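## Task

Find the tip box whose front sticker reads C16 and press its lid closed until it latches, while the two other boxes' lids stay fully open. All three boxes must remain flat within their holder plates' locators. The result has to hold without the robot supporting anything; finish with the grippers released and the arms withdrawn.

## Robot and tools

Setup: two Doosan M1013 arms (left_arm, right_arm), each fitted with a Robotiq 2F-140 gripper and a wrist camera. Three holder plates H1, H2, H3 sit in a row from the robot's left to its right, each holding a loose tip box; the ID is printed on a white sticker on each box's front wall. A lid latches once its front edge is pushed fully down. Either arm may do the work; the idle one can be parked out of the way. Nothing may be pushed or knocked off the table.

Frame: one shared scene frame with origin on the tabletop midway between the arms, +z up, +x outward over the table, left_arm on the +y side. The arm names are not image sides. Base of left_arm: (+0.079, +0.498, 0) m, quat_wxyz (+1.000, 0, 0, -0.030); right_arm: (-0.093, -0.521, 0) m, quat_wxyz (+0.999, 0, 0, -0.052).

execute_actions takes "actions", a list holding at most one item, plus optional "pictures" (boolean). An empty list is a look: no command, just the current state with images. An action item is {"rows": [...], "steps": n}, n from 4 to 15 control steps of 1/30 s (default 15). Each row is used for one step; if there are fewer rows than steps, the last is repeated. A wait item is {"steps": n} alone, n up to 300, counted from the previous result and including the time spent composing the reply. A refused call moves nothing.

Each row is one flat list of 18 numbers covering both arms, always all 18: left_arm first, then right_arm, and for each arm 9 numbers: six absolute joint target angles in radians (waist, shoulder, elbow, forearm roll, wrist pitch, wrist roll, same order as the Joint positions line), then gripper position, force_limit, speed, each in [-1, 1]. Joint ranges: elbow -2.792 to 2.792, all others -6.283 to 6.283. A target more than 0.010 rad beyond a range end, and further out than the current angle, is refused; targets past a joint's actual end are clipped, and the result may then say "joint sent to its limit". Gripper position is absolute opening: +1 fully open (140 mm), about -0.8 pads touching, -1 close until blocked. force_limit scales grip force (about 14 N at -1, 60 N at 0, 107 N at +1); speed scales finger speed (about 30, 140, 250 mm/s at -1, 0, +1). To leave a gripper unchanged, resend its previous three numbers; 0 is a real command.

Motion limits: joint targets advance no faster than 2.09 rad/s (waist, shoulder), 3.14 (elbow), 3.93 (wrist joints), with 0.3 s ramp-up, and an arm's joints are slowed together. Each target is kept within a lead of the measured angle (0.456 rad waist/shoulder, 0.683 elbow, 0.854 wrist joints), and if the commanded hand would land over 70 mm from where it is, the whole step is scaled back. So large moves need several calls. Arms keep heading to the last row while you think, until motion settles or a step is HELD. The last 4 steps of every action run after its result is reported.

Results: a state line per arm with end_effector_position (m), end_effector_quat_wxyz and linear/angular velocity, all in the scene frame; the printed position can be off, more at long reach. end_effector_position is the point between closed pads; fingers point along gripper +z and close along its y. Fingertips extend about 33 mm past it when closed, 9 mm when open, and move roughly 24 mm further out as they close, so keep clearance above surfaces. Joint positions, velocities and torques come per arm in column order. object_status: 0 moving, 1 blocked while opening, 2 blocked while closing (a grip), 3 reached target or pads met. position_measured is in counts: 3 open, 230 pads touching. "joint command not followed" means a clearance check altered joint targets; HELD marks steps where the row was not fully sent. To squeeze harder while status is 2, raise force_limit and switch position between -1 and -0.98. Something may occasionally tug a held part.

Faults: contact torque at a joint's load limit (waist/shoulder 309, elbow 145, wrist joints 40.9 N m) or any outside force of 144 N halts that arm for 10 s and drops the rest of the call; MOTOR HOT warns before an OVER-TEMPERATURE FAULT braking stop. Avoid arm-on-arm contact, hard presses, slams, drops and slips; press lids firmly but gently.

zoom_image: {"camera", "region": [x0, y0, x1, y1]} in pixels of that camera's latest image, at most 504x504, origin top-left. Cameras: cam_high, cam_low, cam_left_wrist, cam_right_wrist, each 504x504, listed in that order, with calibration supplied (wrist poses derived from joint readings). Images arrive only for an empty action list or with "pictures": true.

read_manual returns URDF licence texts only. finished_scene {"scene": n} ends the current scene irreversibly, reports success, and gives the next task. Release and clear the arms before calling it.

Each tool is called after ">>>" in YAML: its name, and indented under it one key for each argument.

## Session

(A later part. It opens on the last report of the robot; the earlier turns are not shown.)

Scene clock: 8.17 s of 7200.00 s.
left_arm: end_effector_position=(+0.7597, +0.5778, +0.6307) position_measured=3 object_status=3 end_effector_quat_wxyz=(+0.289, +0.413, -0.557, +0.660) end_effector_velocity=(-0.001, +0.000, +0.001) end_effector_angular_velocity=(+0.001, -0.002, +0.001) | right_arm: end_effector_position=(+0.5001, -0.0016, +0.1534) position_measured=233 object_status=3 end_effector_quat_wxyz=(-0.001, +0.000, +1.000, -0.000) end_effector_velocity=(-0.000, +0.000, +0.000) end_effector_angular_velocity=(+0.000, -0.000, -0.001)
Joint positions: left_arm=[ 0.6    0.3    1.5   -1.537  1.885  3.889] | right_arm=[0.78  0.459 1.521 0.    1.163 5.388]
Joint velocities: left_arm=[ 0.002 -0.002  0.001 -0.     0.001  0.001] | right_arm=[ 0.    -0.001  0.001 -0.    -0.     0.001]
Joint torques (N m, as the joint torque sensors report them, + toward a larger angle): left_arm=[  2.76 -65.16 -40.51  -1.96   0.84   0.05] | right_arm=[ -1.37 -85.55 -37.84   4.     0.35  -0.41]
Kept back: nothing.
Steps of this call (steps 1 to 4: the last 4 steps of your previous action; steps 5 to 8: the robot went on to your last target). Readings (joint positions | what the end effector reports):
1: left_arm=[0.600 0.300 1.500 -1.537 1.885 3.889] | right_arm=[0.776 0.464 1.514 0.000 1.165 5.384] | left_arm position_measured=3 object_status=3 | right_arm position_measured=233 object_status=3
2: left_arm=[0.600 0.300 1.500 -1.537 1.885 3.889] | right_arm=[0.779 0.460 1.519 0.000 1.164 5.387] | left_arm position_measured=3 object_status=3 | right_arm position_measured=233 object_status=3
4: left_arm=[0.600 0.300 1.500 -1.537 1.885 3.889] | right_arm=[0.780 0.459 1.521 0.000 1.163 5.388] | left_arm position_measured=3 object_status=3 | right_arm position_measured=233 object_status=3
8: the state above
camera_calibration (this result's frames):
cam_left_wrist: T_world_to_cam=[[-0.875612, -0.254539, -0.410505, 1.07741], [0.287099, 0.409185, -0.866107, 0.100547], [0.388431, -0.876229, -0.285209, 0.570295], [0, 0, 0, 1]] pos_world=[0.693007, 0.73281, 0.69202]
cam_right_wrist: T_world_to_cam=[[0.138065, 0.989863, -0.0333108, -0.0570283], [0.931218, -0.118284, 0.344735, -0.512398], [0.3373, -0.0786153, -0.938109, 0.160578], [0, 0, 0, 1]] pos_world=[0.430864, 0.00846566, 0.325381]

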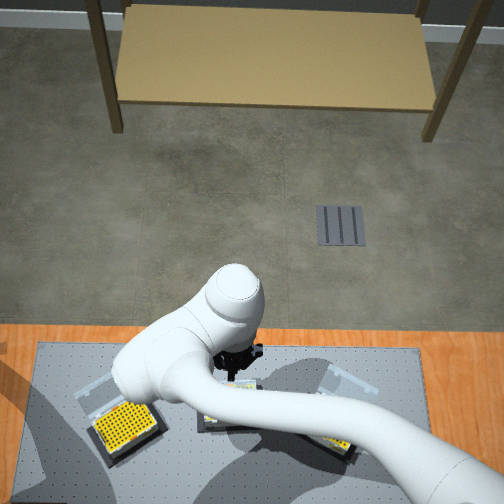

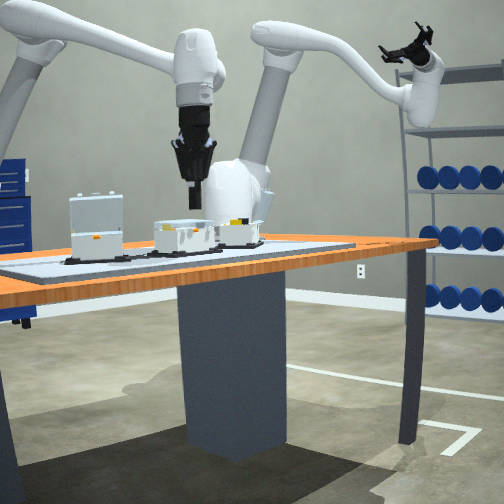

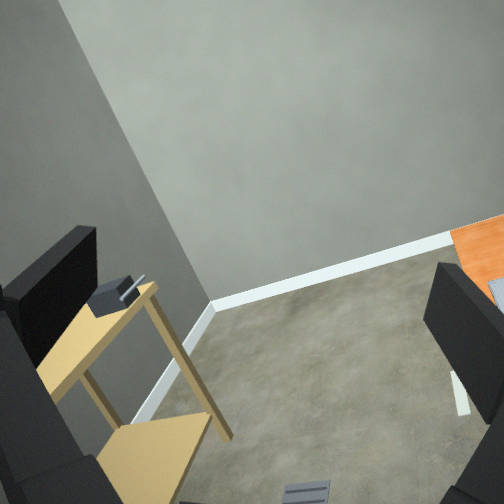

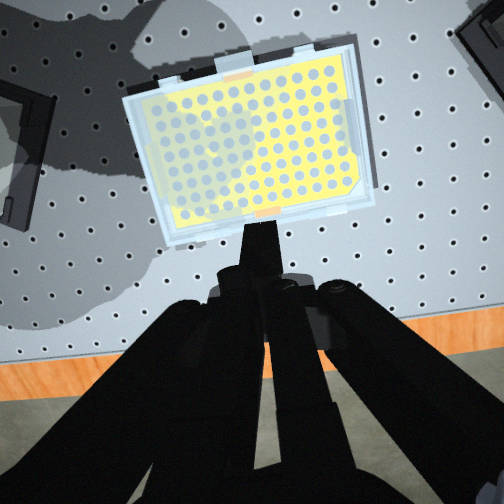

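>>> execute_actions:
  actions:
    - {"rows":[[0.6,0.3,1.5,-1.537,1.885,3.889,1,0,0,0.838,0.380,1.646,0,1.116,5.446,-1,0,0]],"steps":13}

>>> execute_actions:
  actions:
    - {"rows":[[0.6,0.3,1.5,-1.537,1.885,3.889,1,0,0,0.838,0.389,1.658,0,1.095,5.446,-1,0,0],[0.6,0.3,1.5,-1.537,1.885,3.889,1,0,0,0.838,0.389,1.658,0,1.095,5.446,-1,0,0],[0.6,0.3,1.5,-1.537,1.885,3.889,1,0,0,0.838,0.389,1.658,0,1.095,5.446,-1,0,0],[0.6,0.3,1.5,-1.537,1.885,3.889,1,0,0,0.838,0.389,1.658,0,1.095,5.446,-1,0,0],[0.6,0.3,1.5,-1.537,1.885,3.889,1,0,0,0.838,0.398,1.669,0,1.075,5.446,-1,0,0]],"steps":15}
  pictures: true

Scene clock: 8.83 s of 7200.00 s.
left_arm: end_effector_position=(+0.7597, +0.5778, +0.6307) position_measured=3 object_status=3 end_effector_quat_wxyz=(+0.289, +0.413, -0.557, +0.660) end_effector_velocity=(+0.000, +0.000, -0.000) end_effector_angular_velocity=(+0.001, +0.000, +0.000) | right_arm: end_effector_position=(+0.4281, -0.0048, +0.1502) position_measured=233 object_status=3 end_effector_quat_wxyz=(-0.000, -0.000, +1.000, +0.000) end_effector_velocity=(-0.002, -0.002, -0.003) end_effector_angular_velocity=(-0.002, +0.003, -0.003)
Joint positions: left_arm=[ 0.6    0.3    1.5   -1.537  1.885  3.889] | right_arm=[0.838 0.38  1.646 0.    1.116 5.446]
Joint velocities: left_arm=[ 0.     0.001 -0.001  0.001 -0.     0.   ] | right_arm=[ 0.     0.     0.006  0.    -0.002  0.003]
Joint torques (N m, as the joint torque sensors report them, + toward a larger angle): left_arm=[  1.93 -62.59 -41.16  -2.36   1.13   0.06] | right_arm=[ -2.33 -82.46 -37.5    4.05   0.53  -0.52]
Steps of this call (steps 1 to 11: the robot went on to your last target; steps 12 to 20: the first 9 steps of this action). Readings (joint positions | what the end effector reports):
12: left_arm=[0.600 0.300 1.500 -1.537 1.885 3.889] | right_arm=[0.781 0.458 1.522 0.000 1.162 5.389] | left_arm position_measured=3 object_status=3 | right_arm position_measured=233 object_status=3
13: left_arm=[0.600 0.300 1.500 -1.537 1.885 3.889] | right_arm=[0.785 0.453 1.532 0.000 1.159 5.393] | left_arm position_measured=3 object_status=3 | right_arm position_measured=233 object_status=3
15: left_arm=[0.600 0.300 1.500 -1.537 1.885 3.889] | right_arm=[0.809 0.420 1.584 0.000 1.139 5.417] | left_arm position_measured=3 object_status=3 | right_arm position_measured=233 object_status=3
19: left_arm=[0.600 0.300 1.500 -1.537 1.885 3.889] | right_arm=[0.838 0.380 1.645 0.000 1.116 5.446] | left_arm position_measured=3 object_status=3 | right_arm position_measured=233 object_status=3
20: the state above

Scene clock: 9.33 s of 7200.00 s.
left_arm: end_effector_position=(+0.7597, +0.5778, +0.6307) position_measured=3 object_status=3 end_effector_quat_wxyz=(+0.289, +0.413, -0.557, +0.660) end_effector_velocity=(+0.001, +0.001, -0.001) end_effector_angular_velocity=(-0.001, +0.001, +0.001) | right_arm: end_effector_position=(+0.4280, -0.0051, +0.1255) position_measured=233 object_status=3 end_effector_quat_wxyz=(-0.000, +0.000, +1.000, -0.000) end_effector_velocity=(-0.000, -0.000, -0.002) end_effector_angular_velocity=(-0.000, +0.000, -0.002)
Joint positions: left_arm=[ 0.6    0.3    1.5   -1.537  1.885  3.889] | right_arm=[ 0.838  0.398  1.669 -0.     1.075  5.446]
Joint velocities: left_arm=[ 0.001  0.001  0.     0.    -0.     0.   ] | right_arm=[ 0.     0.001  0.002 -0.    -0.003  0.002]
Joint torques (N m, as the joint torque sensors report them, + toward a larger angle): left_arm=[  0.99 -65.95 -39.62  -1.98   1.     0.25] | right_arm=[ -0.49 -77.82 -34.81   3.63   0.64  -0.45]
Steps of this call (steps 1 to 4: the last 4 steps of your previous action; steps 5 to 15: the first 11 steps of this action). Readings (joint positions | what the end effector reports):
5: left_arm=[0.600 0.300 1.500 -1.537 1.885 3.889] | right_arm=[0.838 0.381 1.647 0.000 1.114 5.446] | left_arm position_measured=3 object_status=3 | right_arm position_measured=233 object_status=3
6: left_arm=[0.600 0.300 1.500 -1.537 1.885 3.889] | right_arm=[0.838 0.384 1.651 0.000 1.106 5.446] | left_arm position_measured=3 object_status=3 | right_arm position_measured=233 object_status=3
8: left_arm=[0.600 0.300 1.500 -1.537 1.885 3.889] | right_arm=[0.838 0.388 1.657 -0.000 1.097 5.446] | left_arm position_measured=3 object_status=3 | right_arm position_measured=233 object_status=3
12: left_arm=[0.600 0.300 1.500 -1.537 1.885 3.889] | right_arm=[0.838 0.397 1.668 -0.000 1.077 5.446] | left_arm position_measured=3 object_status=3 | right_arm position_measured=233 object_status=3
15: the state above
camera_calibration (this result's frames):
cam_left_wrist: T_world_to_cam=[[-0.875608, -0.254523, -0.410521, 1.07741], [0.28711, 0.409209, -0.866092, 0.100519], [0.38843, -0.876223, -0.285231, 0.570307], [0, 0, 0, 1]] pos_world=[0.693008, 0.732809, 0.692029]
cam_right_wrist: T_world_to_cam=[[0.138005, 0.989895, -0.0325834, -0.0445463], [0.9309, -0.118406, 0.345552, -0.435975], [0.338202, -0.0780199, -0.937834, 0.158114], [0, 0, 0, 1]] pos_world=[0.358522, 0.00480993, 0.297485]

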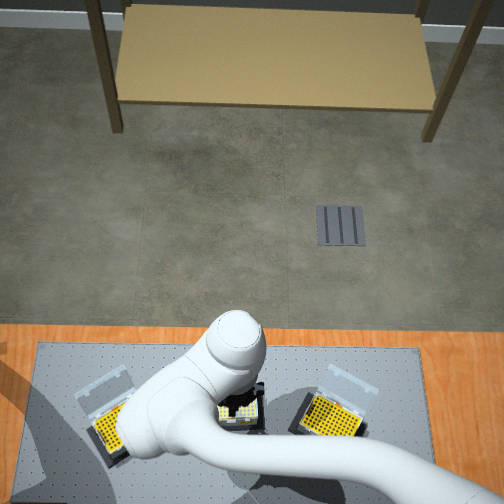

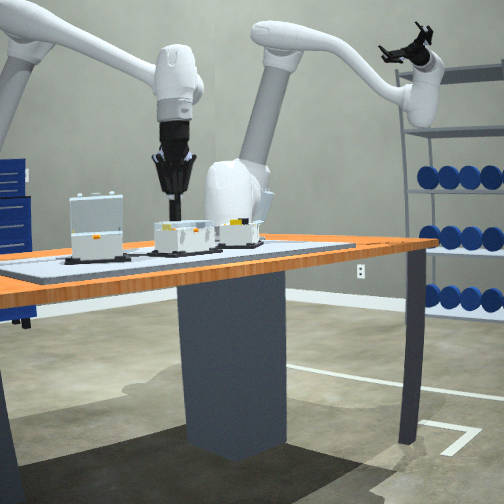

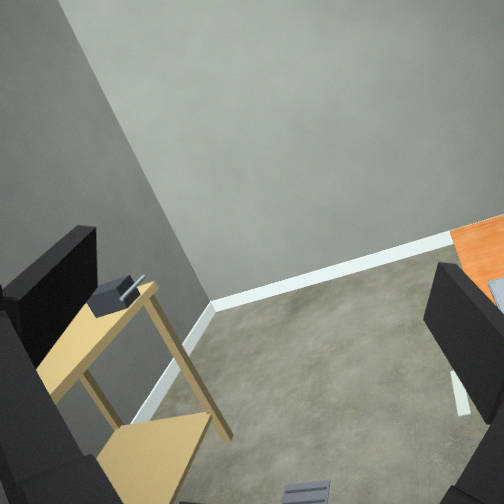

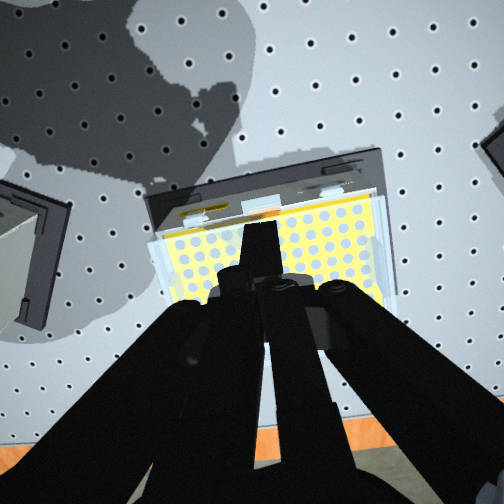

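>>> execute_actions:
  actions:
    - {"rows":[[0.6,0.3,1.5,-1.537,1.885,3.889,1,0,0,0.838,0.401,1.673,0,1.068,5.446,-1,0,0]],"steps":12}

>>> execute_actions:
  actions:
    - {"rows":[[0.6,0.3,1.5,-1.537,1.885,3.889,1,0,0,0.838,0.404,1.676,0,1.062,5.446,-1,0,0]],"steps":12}
  pictures: true

Scene clock: 19.73 s of 7200.00 s.
left_arm: end_effector_position=(+0.7597, +0.5778, +0.6307) position_measured=3 object_status=3 end_effector_quat_wxyz=(+0.289, +0.413, -0.557, +0.660) end_effector_velocity=(-0.001, +0.000, +0.001) end_effector_angular_velocity=(+0.001, -0.002, +0.001) | right_arm: end_effector_position=(+0.4283, -0.0048, +0.1238) position_measured=233 object_status=3 end_effector_quat_wxyz=(+0.001, +0.000, +1.000, +0.001) end_effector_velocity=(+0.000, +0.000, +0.000) end_effector_angular_velocity=(+0.000, -0.000, -0.000)
Joint positions: left_arm=[ 0.6    0.3    1.5   -1.537  1.885  3.889] | right_arm=[ 0.838  0.399  1.671 -0.     1.069  5.446]
Joint velocities: left_arm=[ 0.001 -0.001  0.     0.     0.     0.001] | right_arm=[-0. -0.  0.  0. -0.  0.]
Joint torques (N m, as the joint torque sensors report them, + toward a larger angle): left_arm=[  1.96 -63.3  -40.84  -2.08   1.26   0.27] | right_arm=[ -1.38 -60.54 -30.28   3.98  -3.46  -0.42]
FORCE FAULT: contact force on the right arm reached its limit, and that arm stopped for 10 seconds. The contact can be on any part of that arm, not only on its tool. That arm's remaining commands of this call were not run. That arm holds still and accepts commands again. Move the arm away from the contact; if what it grips holds it there, let go first. Pushing or pulling that hard again can fault the arm again.
Kept back: nothing.
The stop of the right arm began at step 12 of this call (marked STOPPED below). From that step on that arm followed nothing that you had sent. 5 of its steps, steps kept back included, did not run and will not run. The other arm was sent all steps of this action in this call, none kept back. Nothing is kept back now, and the robot has no last target.
Steps of this call (steps 1 to 4: the last 4 steps of your previous action; steps 5 to 12: the first 8 steps of this action; steps 13 to 16: the last 4 steps of this action, not kept back; steps 17 to 312: the stop continued). Readings (joint positions | what the end effector reports):
5: left_arm=[0.600 0.300 1.500 -1.537 1.885 3.889] | right_arm=[0.838 0.398 1.669 -0.000 1.074 5.446] | left_arm position_measured=3 object_status=3 | right_arm position_measured=233 object_status=3
6: left_arm=[0.600 0.300 1.500 -1.537 1.885 3.889] | right_arm=[0.838 0.399 1.671 -0.000 1.071 5.446] | left_arm position_measured=3 object_status=3 | right_arm position_measured=233 object_status=3
8: left_arm=[0.600 0.300 1.500 -1.537 1.885 3.889] | right_arm=[0.838 0.400 1.672 -0.000 1.069 5.446] | left_arm position_measured=3 object_status=3 | right_arm position_measured=233 object_status=3
12: left_arm=[0.600 0.300 1.500 -1.537 1.885 3.889] | right_arm=[0.838 0.399 1.671 -0.000 1.069 5.446] | left_arm position_measured=3 object_status=3 | right_arm position_measured=233 object_status=3 STOPPED (the right arm)
312: the state above

Scene clock: 19.77 s of 7200.00 s.
left_arm: end_effector_position=(+0.7597, +0.5778, +0.6307) position_measured=3 object_status=3 end_effector_quat_wxyz=(+0.289, +0.413, -0.557, +0.660) end_effector_velocity=(+0.001, -0.000, -0.001) end_effector_angular_velocity=(+0.001, -0.000, +0.000) | right_arm: end_effector_position=(+0.4283, -0.0048, +0.1238) position_measured=233 object_status=3 end_effector_quat_wxyz=(+0.001, +0.000, +1.000, +0.001) end_effector_velocity=(-0.000, -0.000, -0.000) end_effector_angular_velocity=(-0.001, +0.001, +0.000)
Joint positions: left_arm=[ 0.6    0.3    1.5   -1.537  1.885  3.889] | right_arm=[ 0.838  0.399  1.671 -0.     1.069  5.446]
Joint velocities: left_arm=[-0.001  0.001 -0.     0.001 -0.001  0.001] | right_arm=[-0.    -0.     0.     0.     0.001 -0.   ]
Joint torques (N m, as the joint torque sensors report them, + toward a larger angle): left_arm=[  4.05 -65.28 -40.7   -2.35   1.21   0.23] | right_arm=[ -1.61 -60.92 -30.86   3.88  -3.39  -0.32]
Kept back: nothing.
A stop began in an earlier call of the same reply, so what this call sent did not run. Send another action.
Steps of this call (step 1: nothing new was sent). Readings (joint positions | what the end effector reports):
1: the state above
camera_calibration (this result's frames):
cam_left_wrist: T_world_to_cam=[[-0.875611, -0.254514, -0.410522, 1.07741], [0.287116, 0.409204, -0.866093, 0.10052], [0.38842, -0.876228, -0.285228, 0.570317], [0, 0, 0, 1]] pos_world=[0.693006, 0.732809, 0.692029]
cam_right_wrist: T_world_to_cam=[[0.138068, 0.98995, -0.030598, -0.0452623], [0.930232, -0.119009, 0.347139, -0.43561], [0.340009, -0.0763918, -0.937315, 0.155582], [0, 0, 0, 1]] pos_world=[0.358568, 0.00485109, 0.295662]

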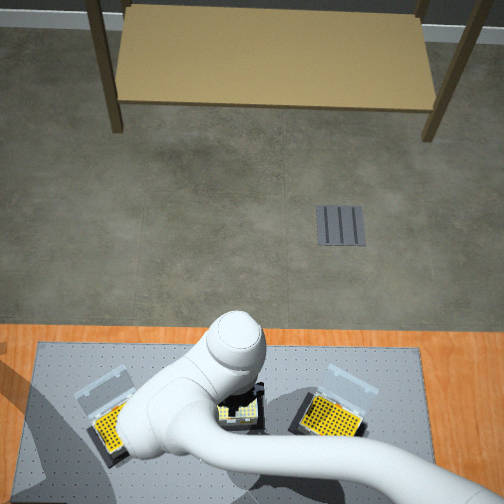

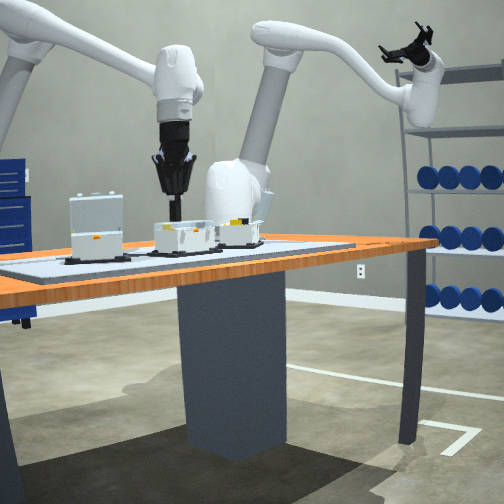

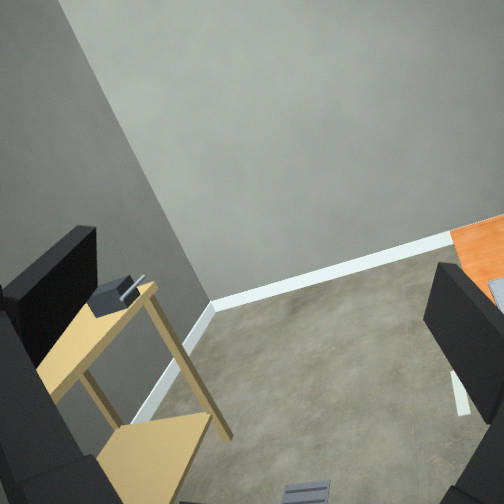

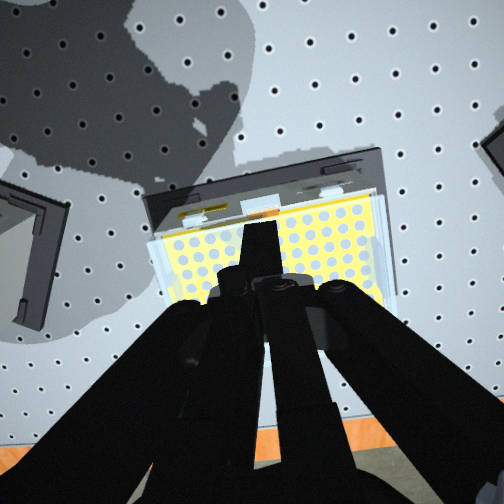

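>>> execute_actions:
  actions:
    - {"rows":[[0.6,0.3,1.5,-1.537,1.885,3.889,1,0,0,0.838,0.33,1.6,0,1.2,5.446,-1,0,0]],"steps":10}

>>> execute_actions:
  actions:
    - {"rows":[[0.6,0.3,1.5,-1.537,1.885,3.889,1,0,0,0.87,-0.45,2.35,0,0.55,4.71,-1,0,0]],"steps":15}

>>> execute_actions:
  actions:
    - {"steps":22}
  pictures: true

>>> zoom_image:
  camera: "cam_right_wrist"
  region: [100, 100, 400, 330]

>>> zoom_image:
  camera: "cam_low"
  region: [130, 190, 290, 270]

Scene clock: 20.17 s of 7200.00 s.
left_arm: end_effector_position=(+0.7597, +0.5778, +0.6307) position_measured=3 object_status=3 end_effector_quat_wxyz=(+0.289, +0.413, -0.557, +0.660) end_effector_velocity=(-0.000, -0.000, +0.001) end_effector_angular_velocity=(-0.000, -0.003, -0.001) | right_arm: end_effector_position=(+0.4261, -0.0068, +0.2031) position_measured=233 object_status=3 end_effector_quat_wxyz=(+0.005, +0.000, +1.000, +0.004) end_effector_velocity=(-0.022, -0.020, +0.270) end_effector_angular_velocity=(+0.021, -0.023, +0.000)
Joint positions: left_arm=[ 0.6    0.3    1.5   -1.537  1.885  3.889] | right_arm=[ 0.838  0.335  1.606 -0.     1.188  5.446]
Joint velocities: left_arm=[-0.    -0.    -0.001 -0.001  0.001  0.001] | right_arm=[ 0.    -0.218 -0.213  0.     0.401 -0.   ]
Joint torques (N m, as the joint torque sensors report them, + toward a larger angle): left_arm=[  0.86 -66.11 -40.95  -2.45   1.13   0.46] | right_arm=[ -4.74 -21.45 -17.92   1.64   0.34  -0.41]
Steps of this call (steps 1 to 6: nothing new was sent; steps 7 to 12: the first 6 steps of this action). Readings (joint positions | what the end effector reports):
7: left_arm=[0.600 0.300 1.500 -1.537 1.885 3.889] | right_arm=[0.838 0.398 1.670 -0.000 1.071 5.446] | left_arm position_measured=3 object_status=3 | right_arm position_measured=233 object_status=3
8: left_arm=[0.600 0.300 1.500 -1.537 1.885 3.889] | right_arm=[0.838 0.393 1.665 -0.000 1.083 5.446] | left_arm position_measured=3 object_status=3 | right_arm position_measured=233 object_status=3
10: left_arm=[0.600 0.300 1.500 -1.537 1.885 3.889] | right_arm=[0.838 0.361 1.632 -0.000 1.142 5.446] | left_arm position_measured=3 object_status=3 | right_arm position_measured=233 object_status=3
12: the state above

Scene clock: 20.67 s of 7200.00 s.
left_arm: end_effector_position=(+0.7597, +0.5778, +0.6307) position_measured=3 object_status=3 end_effector_quat_wxyz=(+0.289, +0.413, -0.557, +0.660) end_effector_velocity=(-0.000, +0.000, -0.001) end_effector_angular_velocity=(-0.001, +0.001, -0.001) | right_arm: end_effector_position=(+0.3336, -0.0767, +0.2068) position_measured=233 object_status=3 end_effector_quat_wxyz=(+0.107, -0.193, +0.973, +0.066) end_effector_velocity=(-0.302, -0.242, +0.132) end_effector_angular_velocity=(+0.468, -0.891, +1.070)
Joint positions: left_arm=[ 0.6    0.3    1.5   -1.537  1.885  3.889] | right_arm=[ 0.854  0.045  1.976 -0.     0.868  5.07 ]
Joint velocities: left_arm=[ 0.     0.     0.001  0.     0.001 -0.   ] | right_arm=[ 0.047 -1.14   1.101  0.    -0.932 -1.057]
Joint torques (N m, as the joint torque sensors report them, + toward a larger angle): left_arm=[  2.84 -62.82 -40.25  -1.83   0.55   0.03] | right_arm=[ -0.31 -51.07 -38.1    4.34   0.08  -0.5 ]
Steps of this call (steps 1 to 4: the last 4 steps of your previous action; steps 5 to 15: the first 11 steps of this action). Readings (joint positions | what the end effector reports):
5: left_arm=[0.600 0.300 1.500 -1.537 1.885 3.889] | right_arm=[0.838 0.329 1.601 -0.000 1.199 5.445] | left_arm position_measured=3 object_status=3 | right_arm position_measured=233 object_status=3
6: left_arm=[0.600 0.300 1.500 -1.537 1.885 3.889] | right_arm=[0.838 0.323 1.610 -0.000 1.190 5.435] | left_arm position_measured=3 object_status=3 | right_arm position_measured=233 object_status=3
8: left_arm=[0.600 0.300 1.500 -1.537 1.885 3.889] | right_arm=[0.841 0.288 1.664 -0.000 1.138 5.378] | left_arm position_measured=3 object_status=3 | right_arm position_measured=233 object_status=3
12: left_arm=[0.600 0.300 1.500 -1.537 1.885 3.889] | right_arm=[0.849 0.155 1.854 -0.000 0.971 5.188] | left_arm position_measured=3 object_status=3 | right_arm position_measured=233 object_status=3
15: the state above

Scene clock: 21.40 s of 7200.00 s.
left_arm: end_effector_position=(+0.7597, +0.5778, +0.6307) position_measured=3 object_status=3 end_effector_quat_wxyz=(+0.289, +0.413, -0.557, +0.660) end_effector_velocity=(-0.000, +0.000, -0.001) end_effector_angular_velocity=(-0.000, +0.002, -0.001) | right_arm: end_effector_position=(+0.2234, -0.1691, +0.2739) position_measured=233 object_status=3 end_effector_quat_wxyz=(+0.315, -0.352, +0.872, +0.126) end_effector_velocity=(+0.000, +0.000, +0.001) end_effector_angular_velocity=(+0.002, -0.001, -0.001)
Joint positions: left_arm=[ 0.6    0.3    1.5   -1.537  1.885  3.889] | right_arm=[ 0.87 -0.45  2.35 -0.    0.55  4.71]
Joint velocities: left_arm=[ 0.     0.001  0.001  0.001  0.001 -0.   ] | right_arm=[ 0.    -0.001  0.    -0.    -0.001  0.001]
Joint torques (N m, as the joint torque sensors report them, + toward a larger angle): left_arm=[  1.61 -66.39 -40.04  -2.24   1.13   0.51] | right_arm=[ -0.96   4.09 -40.34   4.22  -1.12  -0.35]
Kept back: nothing.
Steps of this call (steps 1 to 4: the last 4 steps of your previous action; steps 5 to 22: the robot went on to your last target). Readings (joint positions | what the end effector reports):
1: left_arm=[0.600 0.300 1.500 -1.537 1.885 3.889] | right_arm=[0.856 0.006 2.012 -0.000 0.837 5.035] | left_arm position_measured=3 object_status=3 | right_arm position_measured=233 object_status=3
2: left_arm=[0.600 0.300 1.500 -1.537 1.885 3.889] | right_arm=[0.857 -0.034 2.046 -0.000 0.809 5.003] | left_arm position_measured=3 object_status=3 | right_arm position_measured=233 object_status=3
4: left_arm=[0.600 0.300 1.500 -1.537 1.885 3.889] | right_arm=[0.860 -0.115 2.106 -0.000 0.757 4.945] | left_arm position_measured=3 object_status=3 | right_arm position_measured=233 object_status=3
8: left_arm=[0.600 0.300 1.500 -1.537 1.885 3.889] | right_arm=[0.865 -0.282 2.228 -0.000 0.654 4.828] | left_arm position_measured=3 object_status=3 | right_arm position_measured=233 object_status=3
22: the state above
camera_calibration (this result's frames):
cam_left_wrist: T_world_to_cam=[[-0.875611, -0.254514, -0.410522, 1.07741], [0.287116, 0.409204, -0.866093, 0.10052], [0.38842, -0.876228, -0.285228, 0.570317], [0, 0, 0, 1]] pos_world=[0.693006, 0.732809, 0.692029]
cam_right_wrist: T_world_to_cam=[[-0.596001, 0.80062, 0.0615634, 0.257058], [0.438719, 0.26046, 0.86005, -0.283133], [0.672539, 0.5396, -0.506482, 0.265248], [0, 0, 0, 1]] pos_world=[0.0990334, -0.275189, 0.362027]

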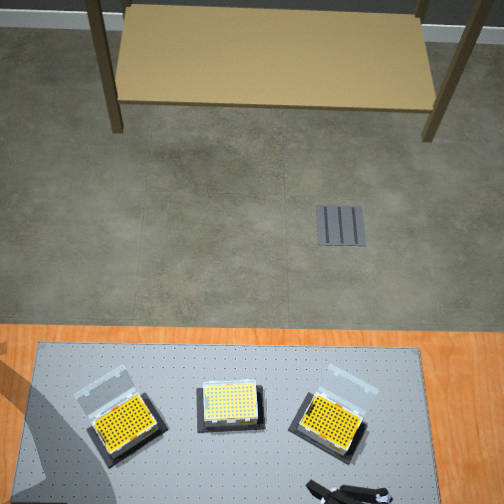

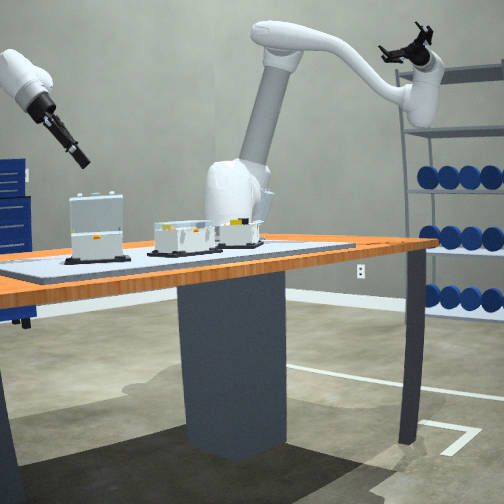

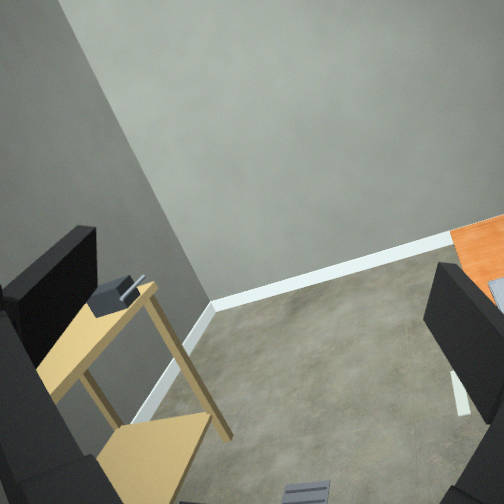

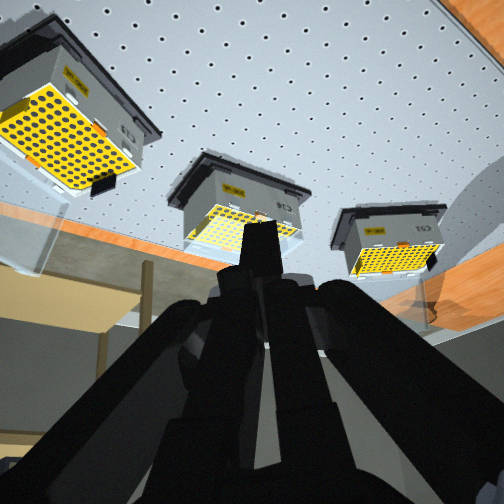

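Region (100, 100, 400, 330) of cam_right_wrist's 504x504 image, scaled by 1.680, with more detail than that image has; it fills the top 386 rows of this view, and the rest is white.

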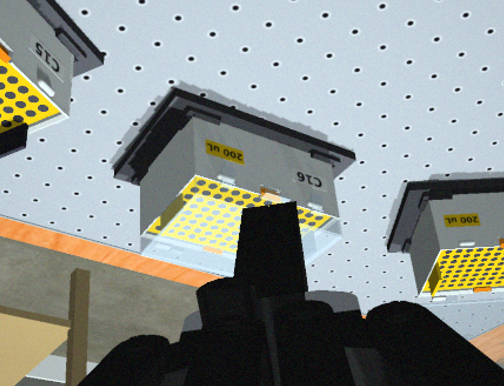

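Region (130, 190, 290, 270) of cam_low's 504x504 image, scaled by 3.150, with more detail than that image has.

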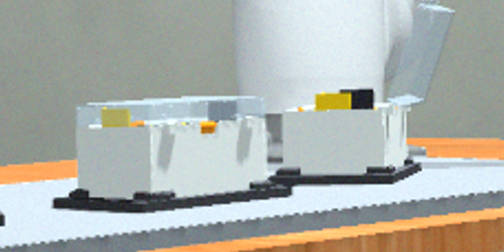

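Looks flat and latched.

>>> finished_scene:
  scene: 1

The scene is finished: the task was done.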